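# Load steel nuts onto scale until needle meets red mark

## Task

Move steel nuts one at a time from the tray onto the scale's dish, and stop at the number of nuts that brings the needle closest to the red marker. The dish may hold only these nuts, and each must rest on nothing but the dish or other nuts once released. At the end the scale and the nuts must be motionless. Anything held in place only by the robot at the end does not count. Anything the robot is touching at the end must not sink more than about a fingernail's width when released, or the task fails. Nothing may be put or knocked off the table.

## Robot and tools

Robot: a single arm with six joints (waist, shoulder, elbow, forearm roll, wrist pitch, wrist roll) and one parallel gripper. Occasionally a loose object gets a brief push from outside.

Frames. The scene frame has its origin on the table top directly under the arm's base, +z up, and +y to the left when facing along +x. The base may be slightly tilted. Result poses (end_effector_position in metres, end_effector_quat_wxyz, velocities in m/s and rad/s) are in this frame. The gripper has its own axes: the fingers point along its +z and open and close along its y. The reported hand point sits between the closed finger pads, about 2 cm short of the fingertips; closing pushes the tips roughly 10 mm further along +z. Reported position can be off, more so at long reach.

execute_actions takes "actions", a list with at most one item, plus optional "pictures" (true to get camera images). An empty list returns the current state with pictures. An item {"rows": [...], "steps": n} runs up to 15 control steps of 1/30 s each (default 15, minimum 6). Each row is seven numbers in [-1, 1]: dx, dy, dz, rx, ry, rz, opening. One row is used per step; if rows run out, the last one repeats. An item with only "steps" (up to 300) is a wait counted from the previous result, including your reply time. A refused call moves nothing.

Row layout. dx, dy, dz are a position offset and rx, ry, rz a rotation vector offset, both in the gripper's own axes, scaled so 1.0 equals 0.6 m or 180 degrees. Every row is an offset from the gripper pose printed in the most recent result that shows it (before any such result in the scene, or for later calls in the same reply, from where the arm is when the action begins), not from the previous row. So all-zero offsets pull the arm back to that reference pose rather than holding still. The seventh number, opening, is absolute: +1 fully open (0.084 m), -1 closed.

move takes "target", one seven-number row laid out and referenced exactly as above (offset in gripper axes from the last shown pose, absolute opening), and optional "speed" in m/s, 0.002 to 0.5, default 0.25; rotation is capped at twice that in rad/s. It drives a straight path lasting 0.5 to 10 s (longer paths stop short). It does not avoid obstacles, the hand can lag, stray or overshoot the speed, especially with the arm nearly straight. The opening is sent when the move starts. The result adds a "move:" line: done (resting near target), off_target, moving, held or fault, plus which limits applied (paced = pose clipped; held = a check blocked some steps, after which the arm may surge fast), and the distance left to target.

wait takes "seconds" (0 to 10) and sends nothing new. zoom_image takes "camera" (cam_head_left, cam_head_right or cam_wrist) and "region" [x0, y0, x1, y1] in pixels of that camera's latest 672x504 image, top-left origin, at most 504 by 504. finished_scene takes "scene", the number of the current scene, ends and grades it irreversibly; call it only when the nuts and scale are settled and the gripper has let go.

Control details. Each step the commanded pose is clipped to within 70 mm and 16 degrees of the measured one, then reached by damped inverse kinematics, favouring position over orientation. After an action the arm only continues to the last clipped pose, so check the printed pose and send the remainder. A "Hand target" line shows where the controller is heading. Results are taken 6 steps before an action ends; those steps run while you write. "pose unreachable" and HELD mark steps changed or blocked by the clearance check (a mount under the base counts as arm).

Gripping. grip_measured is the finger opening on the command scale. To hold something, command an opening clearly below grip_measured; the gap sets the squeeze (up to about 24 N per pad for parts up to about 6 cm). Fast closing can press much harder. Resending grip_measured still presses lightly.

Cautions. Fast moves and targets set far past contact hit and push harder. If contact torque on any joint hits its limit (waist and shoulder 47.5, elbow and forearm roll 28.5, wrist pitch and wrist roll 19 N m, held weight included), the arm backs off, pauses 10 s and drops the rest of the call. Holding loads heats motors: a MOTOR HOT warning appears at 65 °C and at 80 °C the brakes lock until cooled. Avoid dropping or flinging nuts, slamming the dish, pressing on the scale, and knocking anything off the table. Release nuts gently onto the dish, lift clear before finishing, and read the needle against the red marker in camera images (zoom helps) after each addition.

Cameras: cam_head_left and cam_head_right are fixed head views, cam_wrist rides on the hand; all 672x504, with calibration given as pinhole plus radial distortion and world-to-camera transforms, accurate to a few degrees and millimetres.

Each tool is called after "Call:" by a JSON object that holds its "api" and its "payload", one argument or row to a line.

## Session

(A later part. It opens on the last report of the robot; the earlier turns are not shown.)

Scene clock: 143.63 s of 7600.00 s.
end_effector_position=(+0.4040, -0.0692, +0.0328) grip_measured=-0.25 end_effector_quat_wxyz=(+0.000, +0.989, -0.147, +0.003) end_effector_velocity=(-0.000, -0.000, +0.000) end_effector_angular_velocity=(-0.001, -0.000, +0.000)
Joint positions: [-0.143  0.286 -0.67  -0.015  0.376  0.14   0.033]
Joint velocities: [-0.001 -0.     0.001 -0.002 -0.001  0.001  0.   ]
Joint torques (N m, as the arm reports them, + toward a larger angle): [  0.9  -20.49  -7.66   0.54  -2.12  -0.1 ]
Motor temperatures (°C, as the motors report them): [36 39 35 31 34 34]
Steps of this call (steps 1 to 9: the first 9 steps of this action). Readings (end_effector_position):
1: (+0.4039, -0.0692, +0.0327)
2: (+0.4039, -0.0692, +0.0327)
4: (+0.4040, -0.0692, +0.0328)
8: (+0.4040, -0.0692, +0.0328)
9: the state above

Call:
{"api": "move", "payload": {
  "target": [0, 0, -0.19, 0, 0, -0.094, -0.72],
  "speed": 0.2
}}

Call:
{"api": "move", "payload": {
  "target": [-0.1, -0.19, -0.06, 0, 0, 0, -0.72],
  "speed": 0.2
}}

Scene clock: 145.10 s of 7600.00 s.
end_effector_position=(+0.4030, -0.0693, +0.1461) grip_measured=-0.25 end_effector_quat_wxyz=(+0.001, +1.000, -0.000, +0.002) end_effector_velocity=(+0.001, -0.000, +0.004) end_effector_angular_velocity=(+0.001, -0.004, +0.004)
Joint positions: [-0.14  -0.031 -0.699 -0.01   0.723 -0.159  0.033]
Joint velocities: [-0.001 -0.006 -0.005  0.002  0.008 -0.007  0.   ]
Joint torques (N m, as the arm reports them, + toward a larger angle): [  0.56 -18.14 -10.68   0.64  -2.14   0.1 ]
Motor temperatures (°C, as the motors report them): [36 39 35 31 34 34]
Hand target: +0.403, -0.069, +0.147; +0.001, +1.000, +0.000, +0.003
Off your previous action's commanded pose: 0.000 m, 0 deg at its last step (step 6 of this call).
Off the commanded pose: 0.001 m, 0 deg.
Kept back: nothing.
move: done
camera_calibration (this result's frames):
cam_wrist: T_world_to_cam=[[0.0111585, -0.999885, 0.0103154, -0.0427773], [-0.999921, -0.0112171, -0.00563277, 0.468471], [0.00574783, -0.0102518, -0.999931, 0.269533], [0, 0, 0, 1]] pos_world=[0.467362, -0.0347544, 0.272594]

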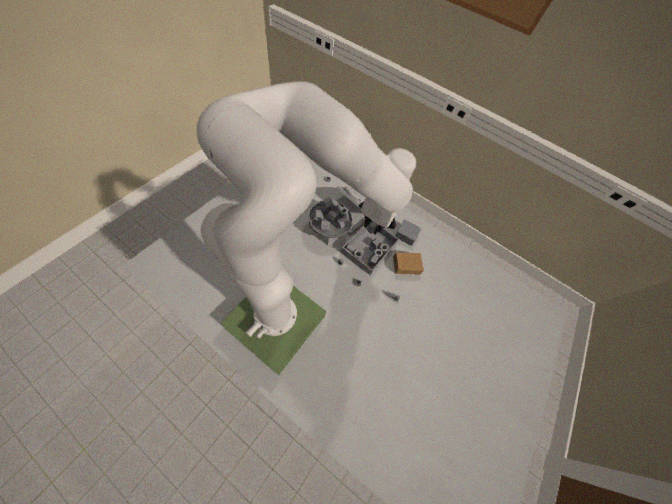

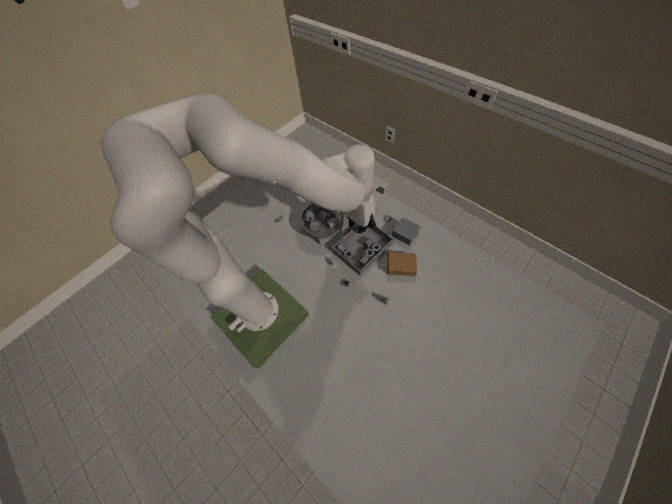

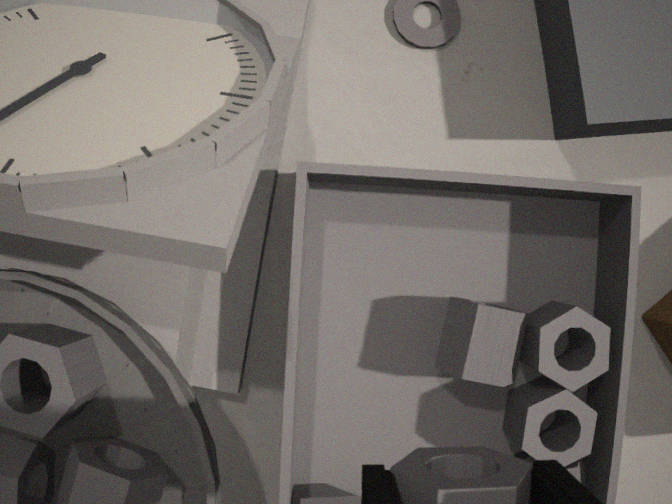

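Scene clock: 146.33 s of 7600.00 s.
end_effector_position=(+0.3434, +0.0444, +0.1814) grip_measured=-0.25 end_effector_quat_wxyz=(+0.002, +1.000, -0.000, +0.002) end_effector_velocity=(-0.002, +0.002, +0.001) end_effector_angular_velocity=(-0.000, +0.002, -0.000)
Joint positions: [ 0.162 -0.32  -0.524 -0.013  0.839  0.145  0.033]
Joint velocities: [ 0.006 -0.004  0.002 -0.     0.005  0.006  0.   ]
Joint torques (N m, as the arm reports them, + toward a larger angle): [  0.43 -13.28 -11.17   0.56  -2.16  -0.05]
Motor temperatures (°C, as the motors report them): [36 39 35 31 34 34]
Hand target: +0.343, +0.045, +0.182; +0.002, +1.000, -0.000, +0.002
Off the commanded pose: 0.001 m, 0 deg.
Kept back: nothing.
move: done
camera_calibration (this result's frames):
cam_wrist: T_world_to_cam=[[0.0106964, -0.999877, 0.0115002, 0.0711319], [-0.999926, -0.0107628, -0.00572831, 0.410347], [0.00585138, -0.0114381, -0.999917, 0.306332], [0, 0, 0, 1]] pos_world=[0.407763, 0.0790434, 0.307839]

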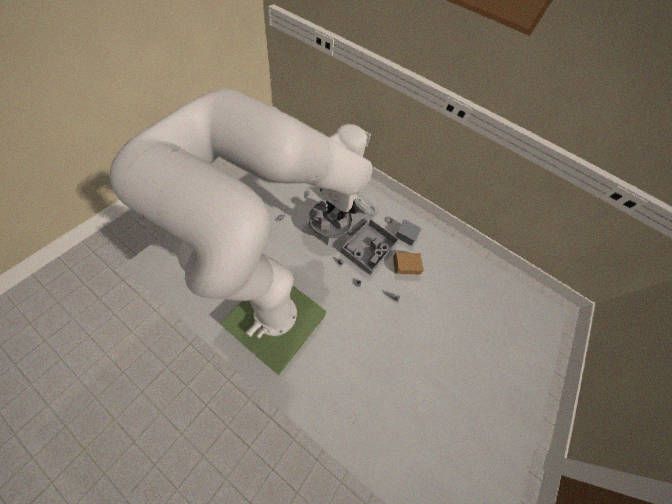

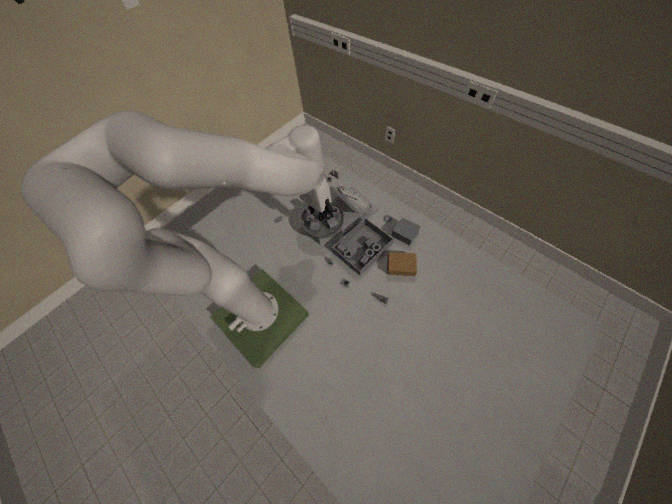

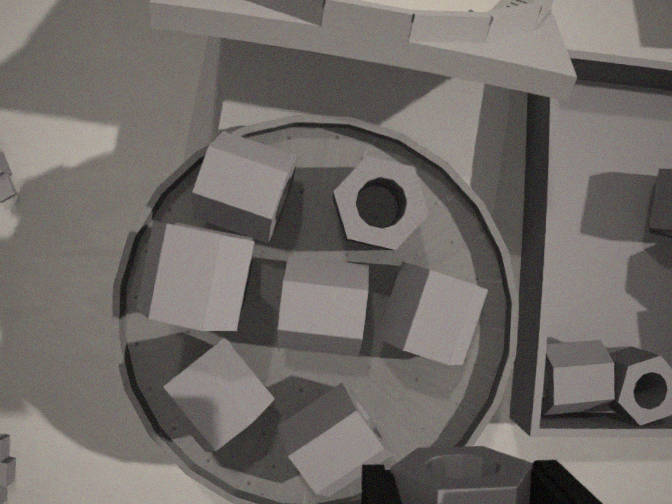

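Call:
{"api": "move", "payload": {
  "target": [0.1328, -0.0208, 0.075, 0, 0, 0, -0.72],
  "speed": 0.15
}}

Scene clock: 147.87 s of 7600.00 s.
end_effector_position=(+0.4232, +0.0565, +0.1371) grip_measured=-0.25 end_effector_quat_wxyz=(+0.002, +1.000, -0.000, +0.002) end_effector_velocity=(+0.001, +0.000, -0.001) end_effector_angular_velocity=(+0.001, +0.001, -0.002)
Joint positions: [ 0.164  0.048 -0.76  -0.014  0.707  0.149  0.033]
Joint velocities: [-0.     0.006 -0.005  0.001  0.     0.001  0.   ]
Joint torques (N m, as the arm reports them, + toward a larger angle): [  0.62 -20.06 -10.34   0.28  -2.34   0.09]
Motor temperatures (°C, as the motors report them): [36 39 35 31 34 34]
Hand target: +0.423, +0.057, +0.137; +0.002, +1.000, -0.000, +0.002
Off the commanded pose: 0.000 m, 0 deg.
Kept back: nothing.
move: done
camera_calibration (this result's frames):
cam_wrist: T_world_to_cam=[[0.0108954, -0.999877, 0.0112603, 0.0828569], [-0.999922, -0.010964, -0.00604439, 0.490084], [0.0061671, -0.0111936, -0.999918, 0.261556], [0, 0, 0, 1]] pos_world=[0.48753, 0.0911478, 0.263564]

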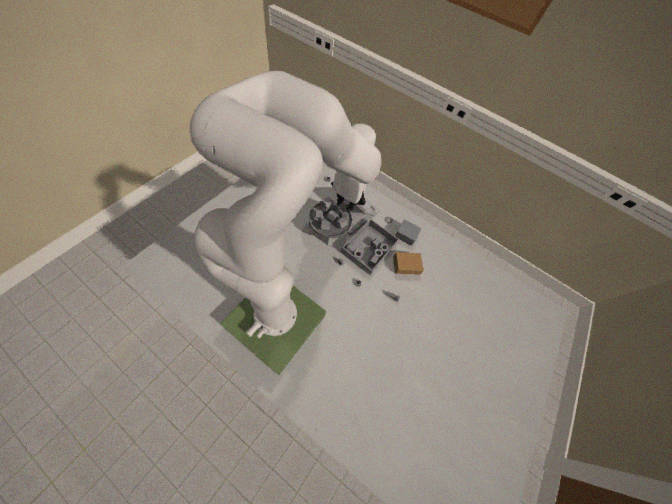

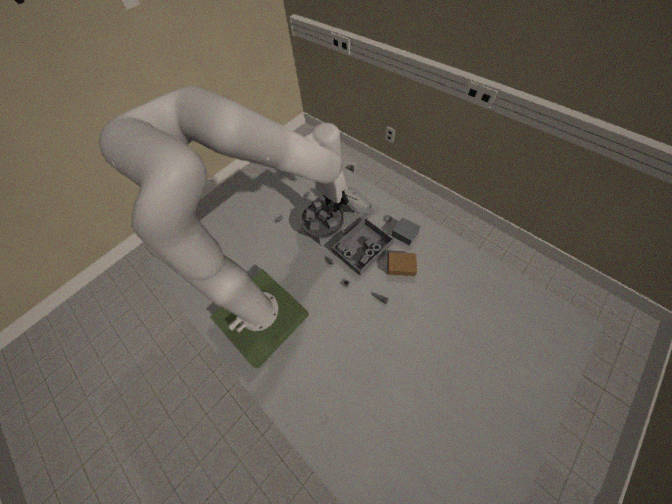

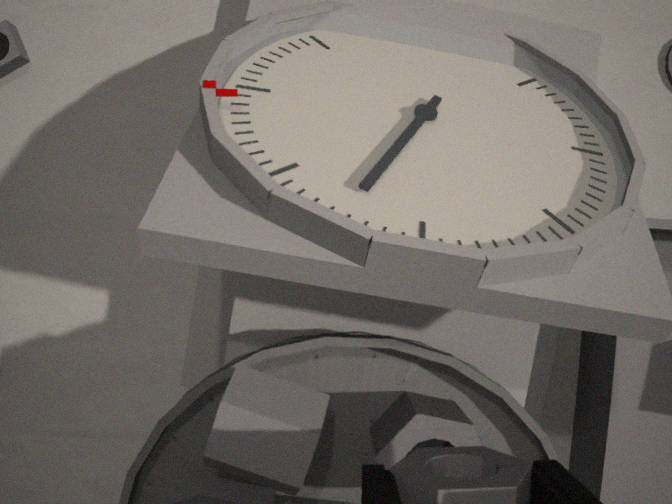

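Call:
{"api": "move", "payload": {
  "target": [0, 0, 0.031, 0, 0, 0, -0.72],
  "speed": 0.03
}}

Scene clock: 149.03 s of 7600.00 s.
end_effector_position=(+0.4233, +0.0565, +0.1187) grip_measured=-0.25 end_effector_quat_wxyz=(+0.001, +1.000, -0.000, +0.003) end_effector_velocity=(+0.001, +0.001, -0.000) end_effector_angular_velocity=(+0.002, -0.003, -0.001)
Joint positions: [ 0.164  0.091 -0.748 -0.015  0.652  0.15   0.033]
Joint velocities: [ 0.001  0.     0.001  0.002 -0.004 -0.     0.   ]
Joint torques (N m, as the arm reports them, + toward a larger angle): [  0.93 -20.22 -10.01   0.55  -2.19  -0.11]
Motor temperatures (°C, as the motors report them): [36 39 35 31 34 34]
Hand target: +0.423, +0.057, +0.118; +0.001, +1.000, -0.000, +0.002
Off the commanded pose: 0.000 m, 0 deg.
Kept back: nothing.
move: done
camera_calibration (this result's frames):
cam_wrist: T_world_to_cam=[[0.0109678, -0.999878, 0.011136, 0.0830563], [-0.999919, -0.0110382, -0.0062776, 0.490175], [0.00639975, -0.0110662, -0.999918, 0.243105], [0, 0, 0, 1]] pos_world=[0.487668, 0.0911471, 0.245237]

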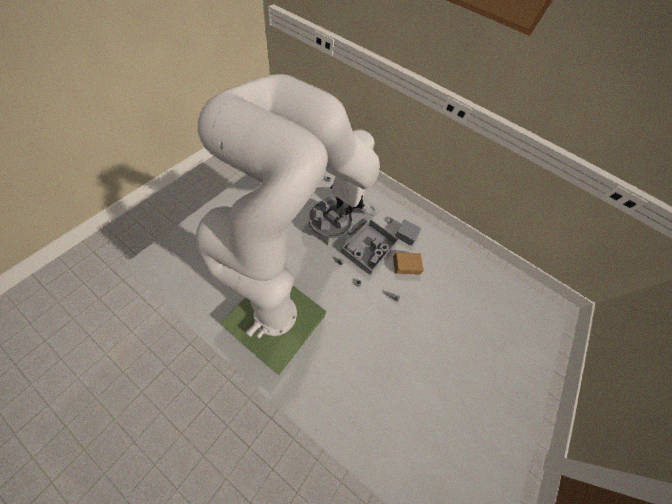

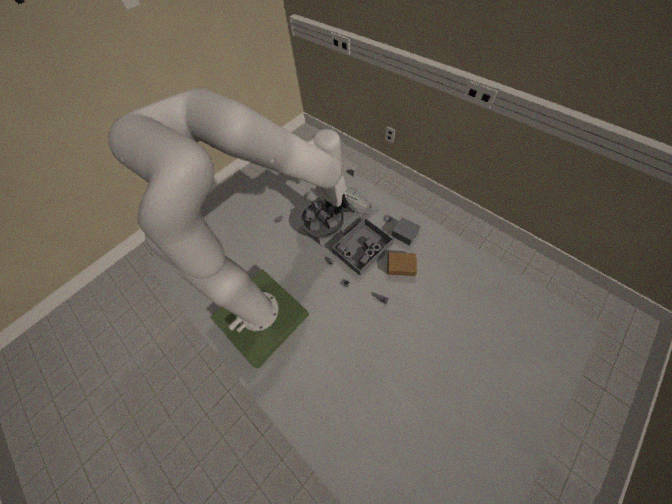

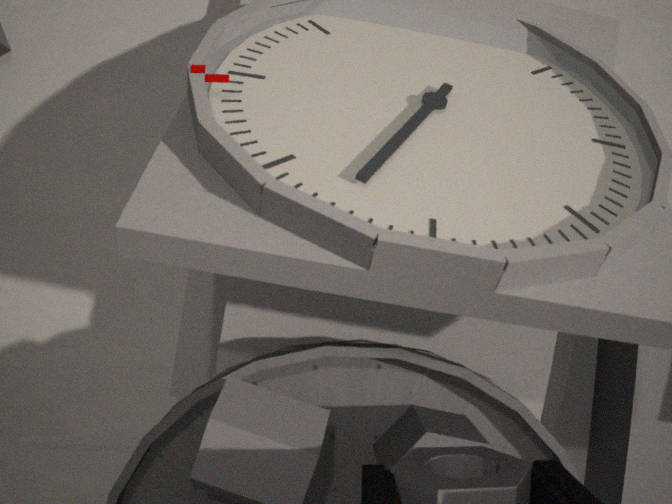

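Call:
{"api": "execute_actions", "payload": {
  "actions": [
    {"rows": [[0,0,0.001,0,0,0,-0.72],[0,0,0.0012,0,0,0,-0.72],[0,0,0.0012,0,0,0,-0.5],[0,0,0.0012,0,0,0,-0.35],[0,0,0.0012,0,0,0,-0.25],[0,0,0.0012,0,0,0,-0.15],[0,0,0.0012,0,0,0,-0.05]], "steps": 15}
  ]
}}

Call:
{"api": "move", "payload": {
  "target": [0, 0, -0.05, 0, 0, 0, -0.05],
  "speed": 0.1
}}

Scene clock: 149.53 s of 7600.00 s.
end_effector_position=(+0.4235, +0.0566, +0.1182) grip_measured=-0.10 end_effector_quat_wxyz=(+0.001, +1.000, -0.000, +0.003) end_effector_velocity=(+0.002, -0.000, +0.001) end_effector_angular_velocity=(+0.001, -0.006, -0.002)
Joint positions: [ 0.164  0.092 -0.748 -0.015  0.649  0.15   0.04 ]
Joint velocities: [-0.001  0.002 -0.004  0.    -0.003  0.001  0.034]
Joint torques (N m, as the arm reports them, + toward a larger angle): [  0.47 -19.6   -9.75   0.4   -2.12   0.  ]
Motor temperatures (°C, as the motors report them): [36 39 35 31 34 34]
Steps of this call (steps 1 to 6: nothing new was sent; steps 7 to 15: the first 9 steps of this action). Readings (end_effector_position):
7: (+0.4233, +0.0565, +0.1186)
8: (+0.4234, +0.0565, +0.1185)
10: (+0.4234, +0.0565, +0.1183)
14: (+0.4234, +0.0566, +0.1182)
15: the state above

Scene clock: 150.63 s of 7600.00 s.
end_effector_position=(+0.4231, +0.0565, +0.1476) grip_measured=-0.06 end_effector_quat_wxyz=(+0.002, +1.000, -0.000, +0.002) end_effector_velocity=(-0.000, -0.000, +0.002) end_effector_angular_velocity=(+0.001, +0.002, -0.002)
Joint positions: [ 0.164  0.025 -0.768 -0.014  0.739  0.149  0.041]
Joint velocities: [-0.    -0.003 -0.002  0.001  0.007  0.     0.   ]
Joint torques (N m, as the arm reports them, + toward a larger angle): [  1.28 -18.89 -10.29   0.55  -2.16  -0.16]
Motor temperatures (°C, as the motors report them): [36 39 35 31 34 34]
Hand target: +0.423, +0.057, +0.148; +0.002, +1.000, -0.000, +0.003
Off your previous action's commanded pose: 0.000 m, 0 deg at its last step (step 6 of this call).
Off the commanded pose: 0.000 m, 0 deg.
Kept back: nothing.
move: done
camera_calibration (this result's frames):
cam_wrist: T_world_to_cam=[[0.0108483, -0.999877, 0.011327, 0.0827429], [-0.999923, -0.0109159, -0.00592541, 0.490036], [0.00604832, -0.0112618, -0.999918, 0.272175], [0, 0, 0, 1]] pos_world=[0.487454, 0.0911471, 0.274119]

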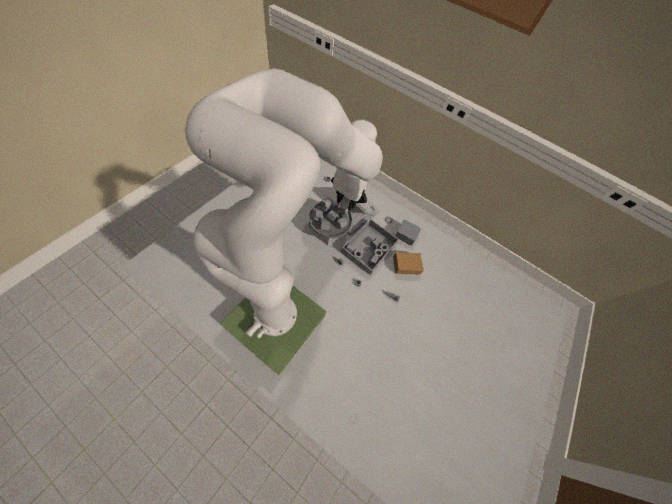

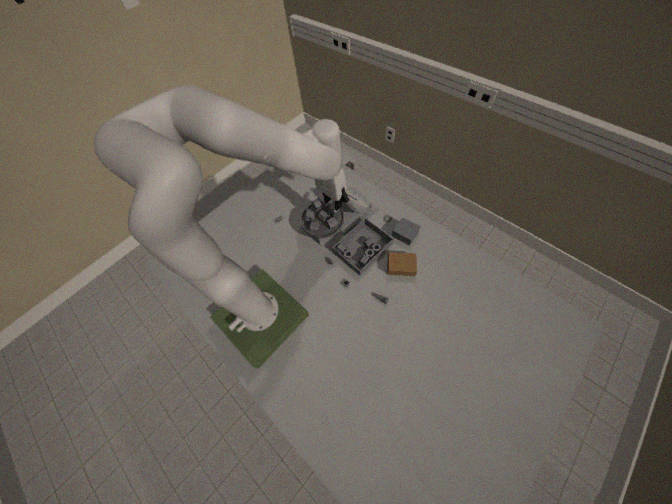

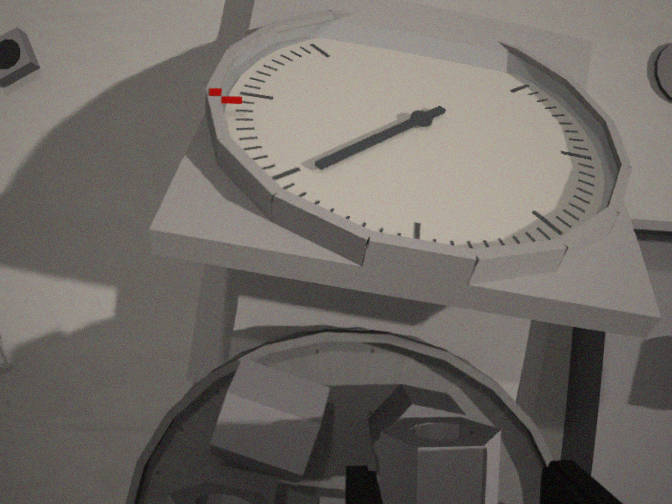

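Call:
{"api": "move", "payload": {
  "target": [0.0115, 0.2567, 0.02, 0, 0, -0.4406, -0.1],
  "speed": 0.3
}}

Call:
{"api": "move", "payload": {
  "target": [0, 0, 0.12, 0, 0, 0, -0.1],
  "speed": 0.2
}}

Scene clock: 153.87 s of 7600.00 s.
end_effector_position=(+0.4293, -0.0970, +0.1359) grip_measured=-0.11 end_effector_quat_wxyz=(+0.002, +0.770, +0.638, +0.001) end_effector_velocity=(-0.000, -0.001, -0.000) end_effector_angular_velocity=(+0.004, +0.000, +0.009)
Joint positions: [-0.192  0.086 -0.807 -0.009  0.713 -1.595  0.039]
Joint velocities: [-0.003  0.002 -0.001  0.007  0.    -0.017  0.   ]
Joint torques (N m, as the arm reports them, + toward a larger angle): [  1.07 -20.49 -10.1    0.48  -1.96  -0.07]
Motor temperatures (°C, as the motors report them): [36 39 35 31 34 34]
Hand target: +0.429, -0.097, +0.136; +0.002, +0.770, +0.638, +0.001
Off the commanded pose: 0.001 m, 0 deg.
Kept back: nothing.
move: done
camera_calibration (this result's frames):
cam_wrist: T_world_to_cam=[[0.984412, -0.175419, 0.0126869, -0.408894], [-0.175435, -0.984491, 0.000133348, 0.0452933], [0.0124668, -0.002357, -0.99992, 0.256759], [0, 0, 0, 1]] pos_world=[0.407265, -0.0265317, 0.26192]

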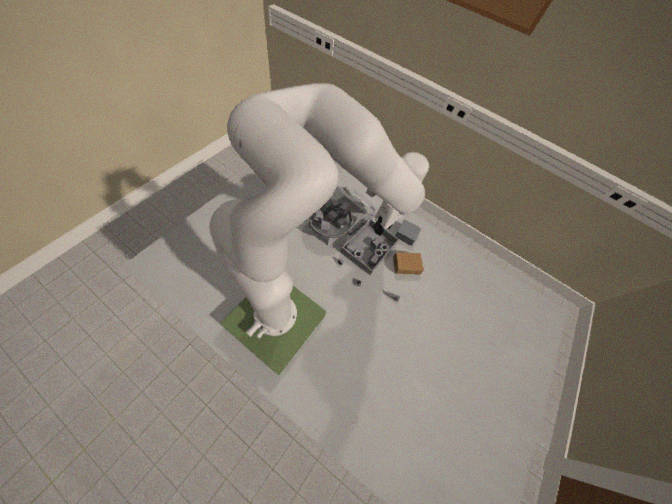

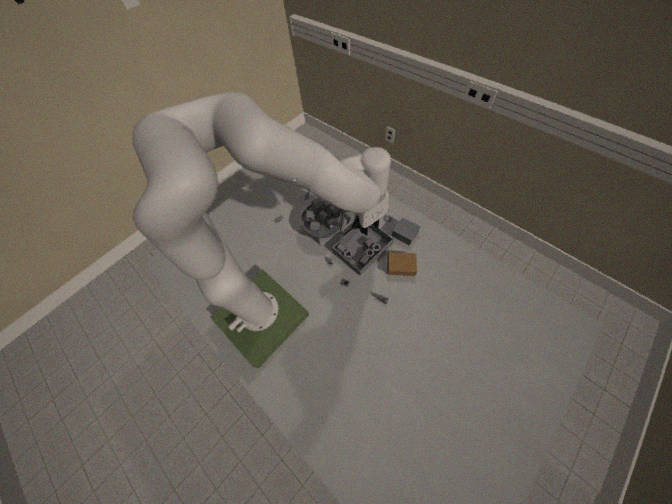

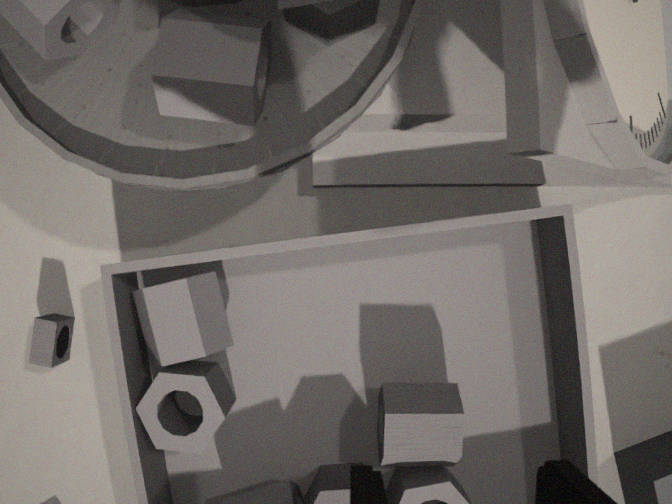

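Scene clock: 154.80 s of 7600.00 s.
end_effector_position=(+0.4300, -0.0970, +0.0644) grip_measured=-0.11 end_effector_quat_wxyz=(+0.002, +0.770, +0.638, +0.001) end_effector_velocity=(-0.001, +0.000, -0.003) end_effector_angular_velocity=(+0.001, +0.002, -0.001)
Joint positions: [-0.194  0.265 -0.781 -0.012  0.508 -1.593  0.039]
Joint velocities: [ 0.     0.007  0.     0.    -0.005  0.001 -0.   ]
Joint torques (N m, as the arm reports them, + toward a larger angle): [  0.92 -21.91  -8.64   0.64  -1.85  -0.01]
Motor temperatures (°C, as the motors report them): [36 39 35 31 34 34]
Hand target: +0.430, -0.097, +0.064; +0.002, +0.770, +0.638, +0.001
Off the commanded pose: 0.001 m, 0 deg.
Kept back: nothing.
move: done
camera_calibration (this result's frames):
cam_wrist: T_world_to_cam=[[0.984446, -0.175165, 0.0135451, -0.408649], [-0.175179, -0.984537, -0.000195024, 0.0453083], [0.0133698, -0.00218082, -0.999908, 0.184963], [0, 0, 0, 1]] pos_world=[0.407757, -0.02657, 0.19049]

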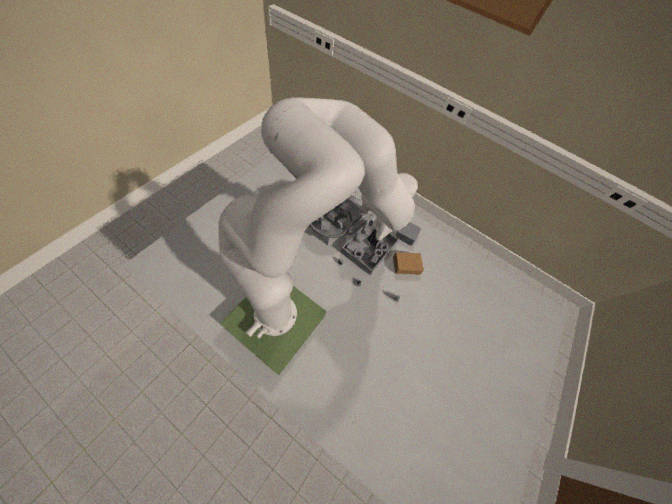

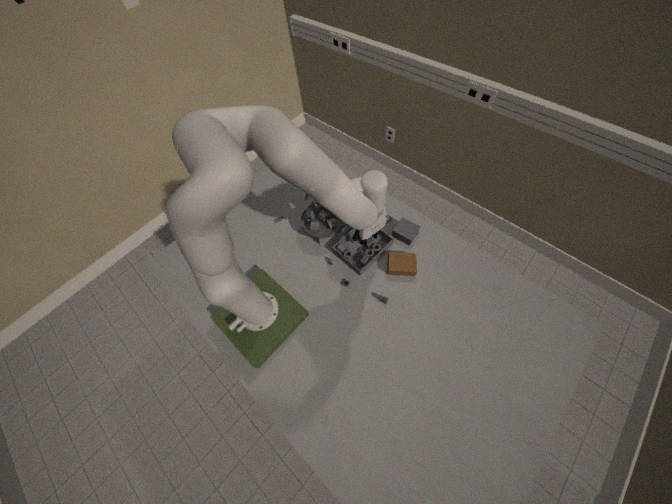

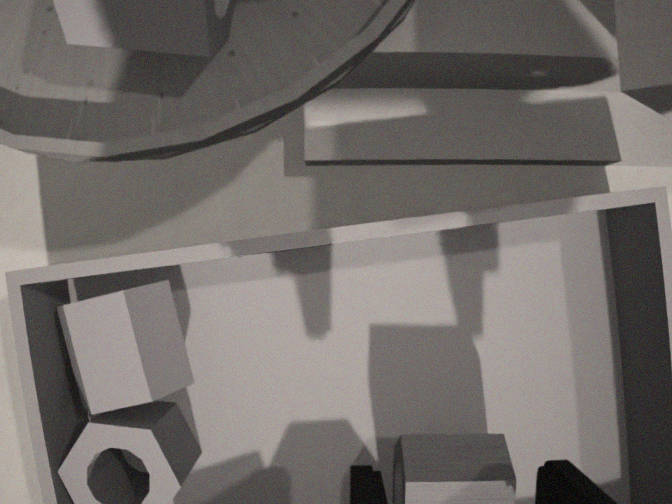

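Call:
{"api": "move", "payload": {
  "target": [0, 0.005, 0.047, 0, 0, 0, -0.1],
  "speed": 0.06
}}

Call:
{"api": "execute_actions", "payload": {
  "actions": [
    {"rows": [[0,0,0,0,0,0,-0.2],[0,0,0,0,0,0,-0.3],[0,0,0,0,0,0,-0.4],[0,0,0,0,0,0,-0.55],[0,0,0,0,0,0,-0.72]], "steps": 14}
  ]
}}

Scene clock: 155.87 s of 7600.00 s.
end_effector_position=(+0.4332, -0.0976, +0.0366) grip_measured=-0.11 end_effector_quat_wxyz=(+0.003, +0.770, +0.638, +0.002) end_effector_velocity=(+0.001, -0.000, -0.001) end_effector_angular_velocity=(-0.000, -0.002, +0.000)
Joint positions: [-0.194  0.351 -0.798 -0.013  0.437 -1.592  0.039]
Joint velocities: [ 0.     0.006 -0.003  0.    -0.005 -0.     0.   ]
Joint torques (N m, as the arm reports them, + toward a larger angle): [  0.78 -22.29  -8.14   0.56  -2.01   0.  ]
Motor temperatures (°C, as the motors report them): [36 39 35 31 34 34]
Hand target: +0.433, -0.098, +0.036; +0.002, +0.770, +0.638, +0.001
Off the commanded pose: 0.000 m, 0 deg.
Kept back: nothing.
move: done
camera_calibration (this result's frames):
cam_wrist: T_world_to_cam=[[0.984452, -0.175095, 0.0139878, -0.411585], [-0.175108, -0.984549, -0.000313601, 0.0452608], [0.0138266, -0.00214065, -0.999902, 0.156924], [0, 0, 0, 1]] pos_world=[0.410942, -0.0271691, 0.16268]

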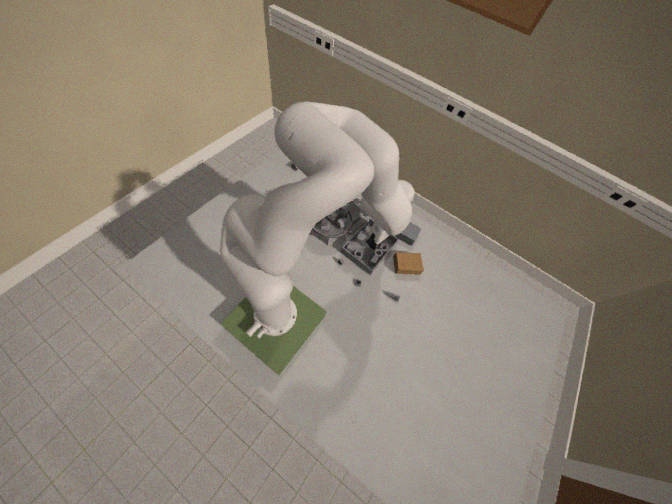

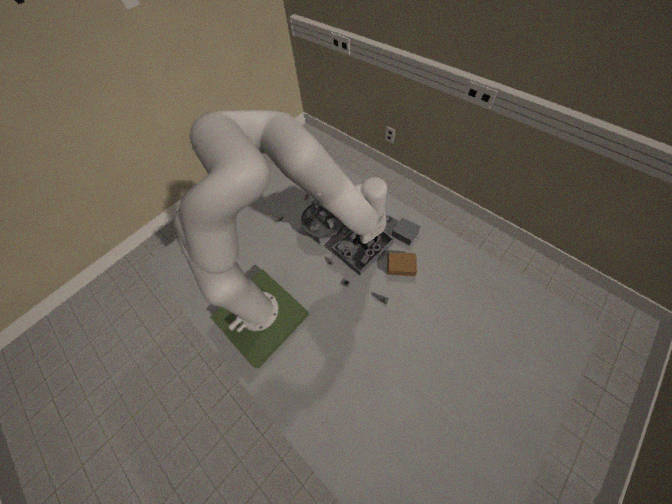

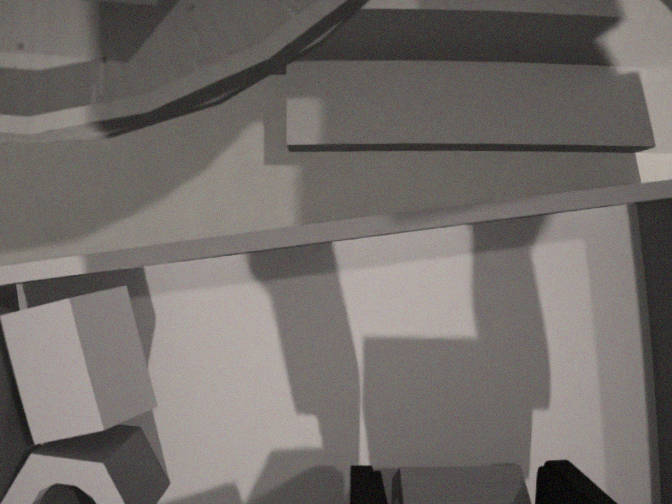

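Scene clock: 156.13 s of 7600.00 s.
end_effector_position=(+0.4332, -0.0976, +0.0367) grip_measured=-0.33 end_effector_quat_wxyz=(+0.003, +0.770, +0.638, +0.002) end_effector_velocity=(-0.000, +0.000, -0.000) end_effector_angular_velocity=(+0.000, +0.000, +0.001)
Joint positions: [-0.194  0.351 -0.798 -0.013  0.437 -1.592  0.03 ]
Joint velocities: [ 0.  0. -0. -0.  0. -0. -0.]
Joint torques (N m, as the arm reports them, + toward a larger angle): [  0.76 -22.56  -8.18   0.4   -1.91  -0.09]
Motor temperatures (°C, as the motors report them): [36 39 35 31 34 34]
Steps of this call (steps 1 to 8: the first 8 steps of this action). Readings (end_effector_position):
1: (+0.4332, -0.0976, +0.0366)
2: (+0.4332, -0.0976, +0.0366)
4: (+0.4333, -0.0976, +0.0367)
8: the state above

Call:
{"api": "move", "payload": {
  "target": [0, 0, -0.17, 0, 0, 0, -0.72],
  "speed": 0.2
}}

Call:
{"api": "move", "payload": {
  "target": [0.21, -0.2008, -0.02, 0, 0, 0, -0.72],
  "speed": 0.25
}}

Scene clock: 157.60 s of 7600.00 s.
end_effector_position=(+0.4322, -0.0976, +0.1379) grip_measured=-0.33 end_effector_quat_wxyz=(+0.002, +0.770, +0.638, +0.001) end_effector_velocity=(+0.002, -0.000, +0.004) end_effector_angular_velocity=(-0.001, -0.005, +0.001)
Joint positions: [-0.192  0.091 -0.819 -0.009  0.721 -1.595  0.03 ]
Joint velocities: [ 0.    -0.006 -0.006 -0.001  0.007  0.    -0.   ]
Joint torques (N m, as the arm reports them, + toward a larger angle): [  0.73 -20.99 -10.32   0.28  -2.01   0.02]
Motor temperatures (°C, as the motors report them): [36 39 35 31 34 34]
Hand target: +0.433, -0.098, +0.139; +0.003, +0.770, +0.638, +0.001
Off your previous action's commanded pose: 0.000 m, 0 deg at its last step (step 6 of this call).
Off the commanded pose: 0.001 m, 0 deg.
Kept back: nothing.
move: done
camera_calibration (this result's frames):
cam_wrist: T_world_to_cam=[[0.984406, -0.175434, 0.0129518, -0.411916], [-0.17545, -0.984488, 0.000154118, 0.0452454], [0.0127238, -0.00242411, -0.999916, 0.258612], [0, 0, 0, 1]] pos_world=[0.41014, -0.0270936, 0.263919]

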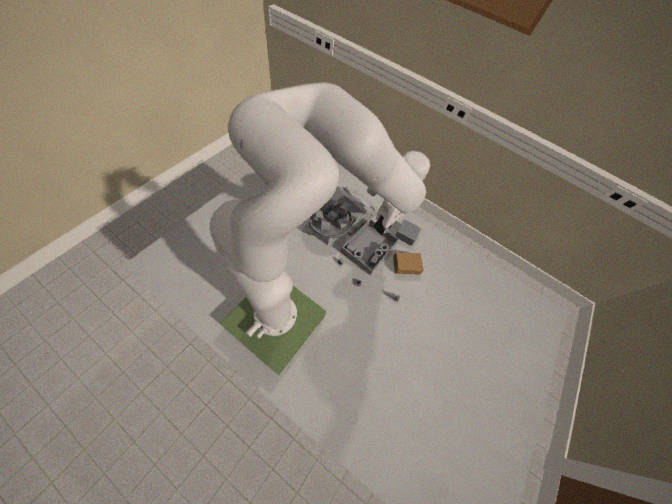

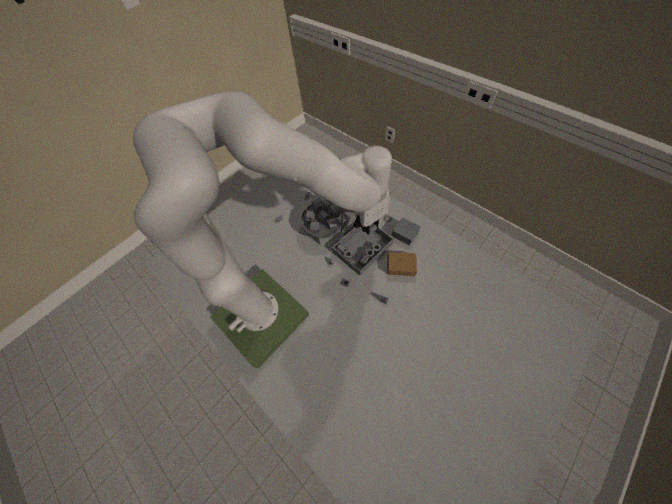

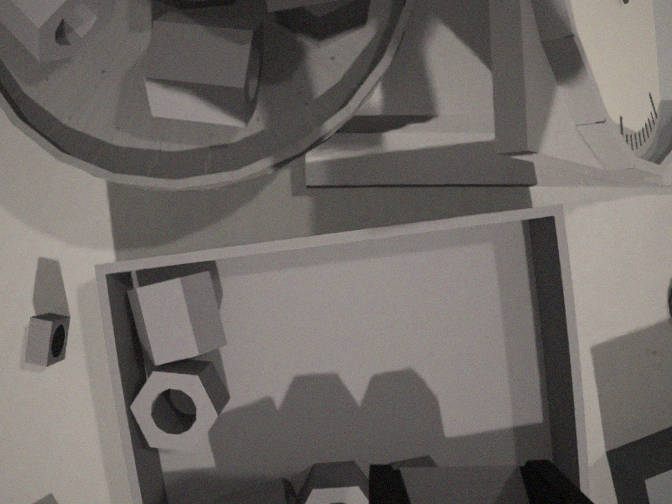

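Scene clock: 158.90 s of 7600.00 s.
end_effector_position=(+0.3381, +0.0484, +0.1489) grip_measured=-0.33 end_effector_quat_wxyz=(+0.003, +0.770, +0.638, +0.001) end_effector_velocity=(-0.001, +0.002, +0.000) end_effector_angular_velocity=(-0.001, +0.001, -0.000)
Joint positions: [ 0.175 -0.261 -0.468 -0.015  0.724 -1.223  0.03 ]
Joint velocities: [ 0.006 -0.004  0.003 -0.002  0.001  0.007  0.   ]
Joint torques (N m, as the arm reports them, + toward a larger angle): [  0.83 -13.79 -10.53   0.38  -1.98  -0.16]
Motor temperatures (°C, as the motors report them): [36 39 35 31 34 34]
Hand target: +0.338, +0.049, +0.149; +0.003, +0.770, +0.638, +0.001
Off the commanded pose: 0.001 m, 0 deg.
Kept back: nothing.
move: done
camera_calibration (this result's frames):
cam_wrist: T_world_to_cam=[[0.984346, -0.175735, 0.0134397, -0.293768], [-0.175767, -0.984431, 0.00126489, 0.17241], [0.0130082, -0.00360736, -0.999909, 0.271201], [0, 0, 0, 1]] pos_world=[0.315946, 0.119079, 0.274906]

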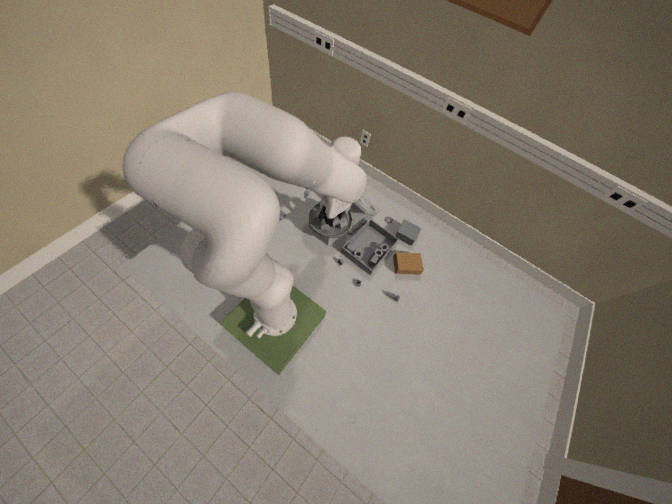

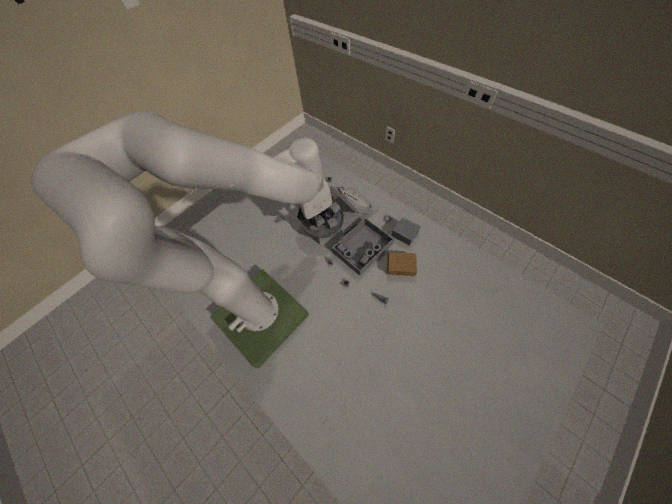

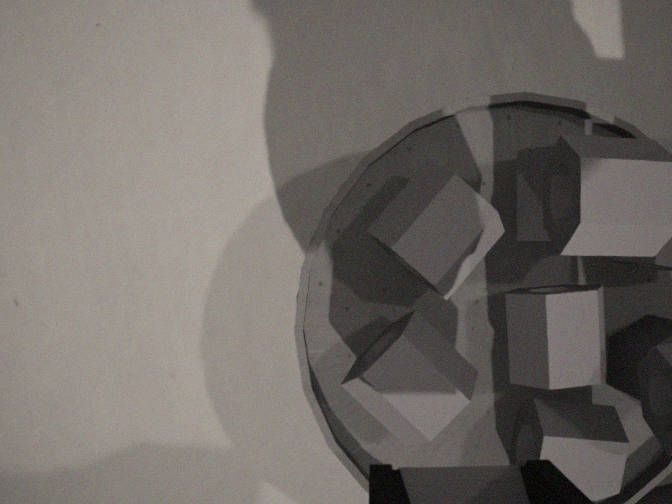

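Call:
{"api": "move", "payload": {
  "target": [0.0433, -0.0092, 0.034, 0, 0, 0, -0.72],
  "speed": 0.08
}}

Call:
{"api": "move", "payload": {
  "target": [0, 0, 0.0135, 0, 0, 0, -0.72],
  "speed": 0.02
}}

Scene clock: 160.00 s of 7600.00 s.
end_effector_position=(+0.3378, +0.0748, +0.1287) grip_measured=-0.33 end_effector_quat_wxyz=(+0.003, +0.770, +0.638, +0.001) end_effector_velocity=(-0.000, +0.001, -0.001) end_effector_angular_velocity=(+0.001, +0.001, -0.003)
Joint positions: [ 0.25  -0.189 -0.464 -0.017  0.648 -1.145  0.03 ]
Joint velocities: [ 0.002  0.004 -0.     0.001 -0.003  0.004  0.   ]
Joint torques (N m, as the arm reports them, + toward a larger angle): [  0.97 -14.43 -10.15   0.45  -2.02   0.01]
Motor temperatures (°C, as the motors report them): [36 39 35 31 34 34]
Hand target: +0.338, +0.075, +0.129; +0.003, +0.770, +0.638, +0.001
Off the commanded pose: 0.000 m, 0 deg.
Kept back: nothing.
move: done
camera_calibration (this result's frames):
cam_wrist: T_world_to_cam=[[0.984343, -0.175722, 0.0138248, -0.288646], [-0.175755, -0.984433, 0.00120283, 0.198319], [0.0133982, -0.00361378, -0.999904, 0.250941], [0, 0, 0, 1]] pos_world=[0.31562, 0.145417, 0.254668]

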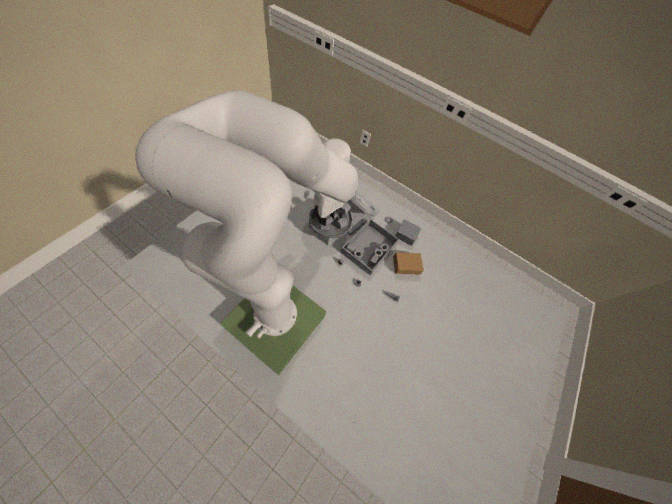

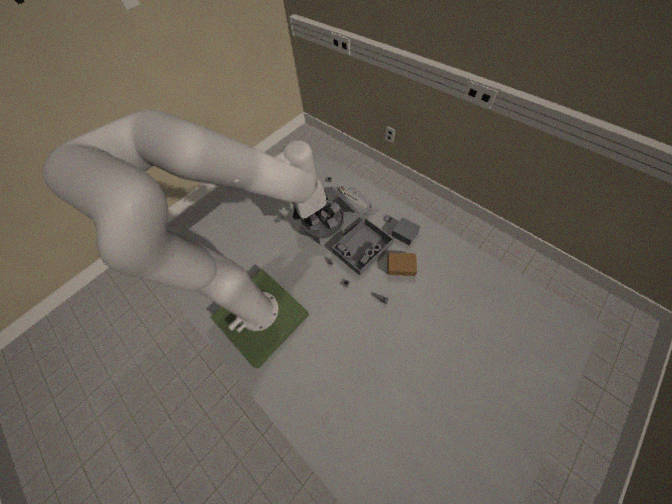

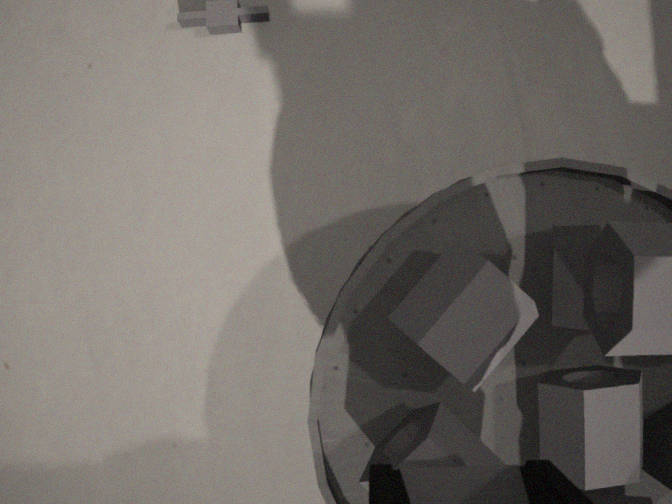

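Scene clock: 160.73 s of 7600.00 s.
end_effector_position=(+0.3379, +0.0748, +0.1209) grip_measured=-0.33 end_effector_quat_wxyz=(+0.003, +0.770, +0.638, +0.001) end_effector_velocity=(+0.000, +0.000, -0.002) end_effector_angular_velocity=(+0.000, +0.001, -0.000)
Joint positions: [ 0.25  -0.166 -0.458 -0.018  0.619 -1.145  0.03 ]
Joint velocities: [-0.     0.007  0.001  0.001 -0.007 -0.     0.   ]
Joint torques (N m, as the arm reports them, + toward a larger angle): [  0.83 -13.85  -9.49   0.66  -2.42  -0.04]
Motor temperatures (°C, as the motors report them): [36 39 35 31 34 34]
Hand target: +0.338, +0.075, +0.121; +0.003, +0.770, +0.638, +0.001
Off the commanded pose: 0.000 m, 0 deg.
Kept back: nothing.
move: done
camera_calibration (this result's frames):
cam_wrist: T_world_to_cam=[[0.984349, -0.175674, 0.0140067, -0.288671], [-0.175706, -0.984442, 0.00105704, 0.198377], [0.0136031, -0.00350156, -0.999901, 0.243076], [0, 0, 0, 1]] pos_world=[0.315702, 0.14543, 0.246886]

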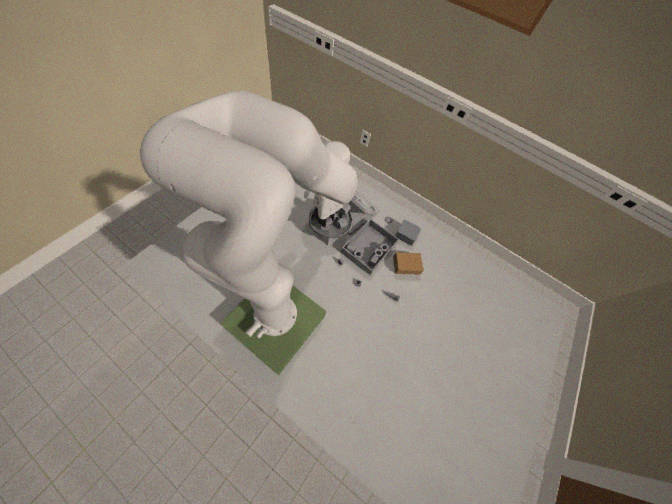

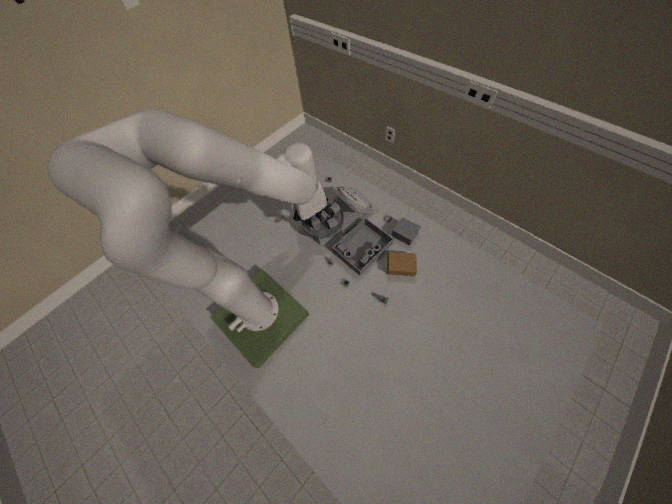

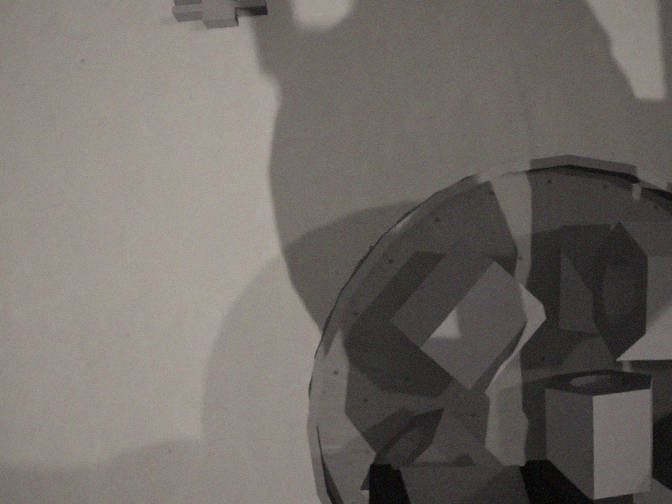

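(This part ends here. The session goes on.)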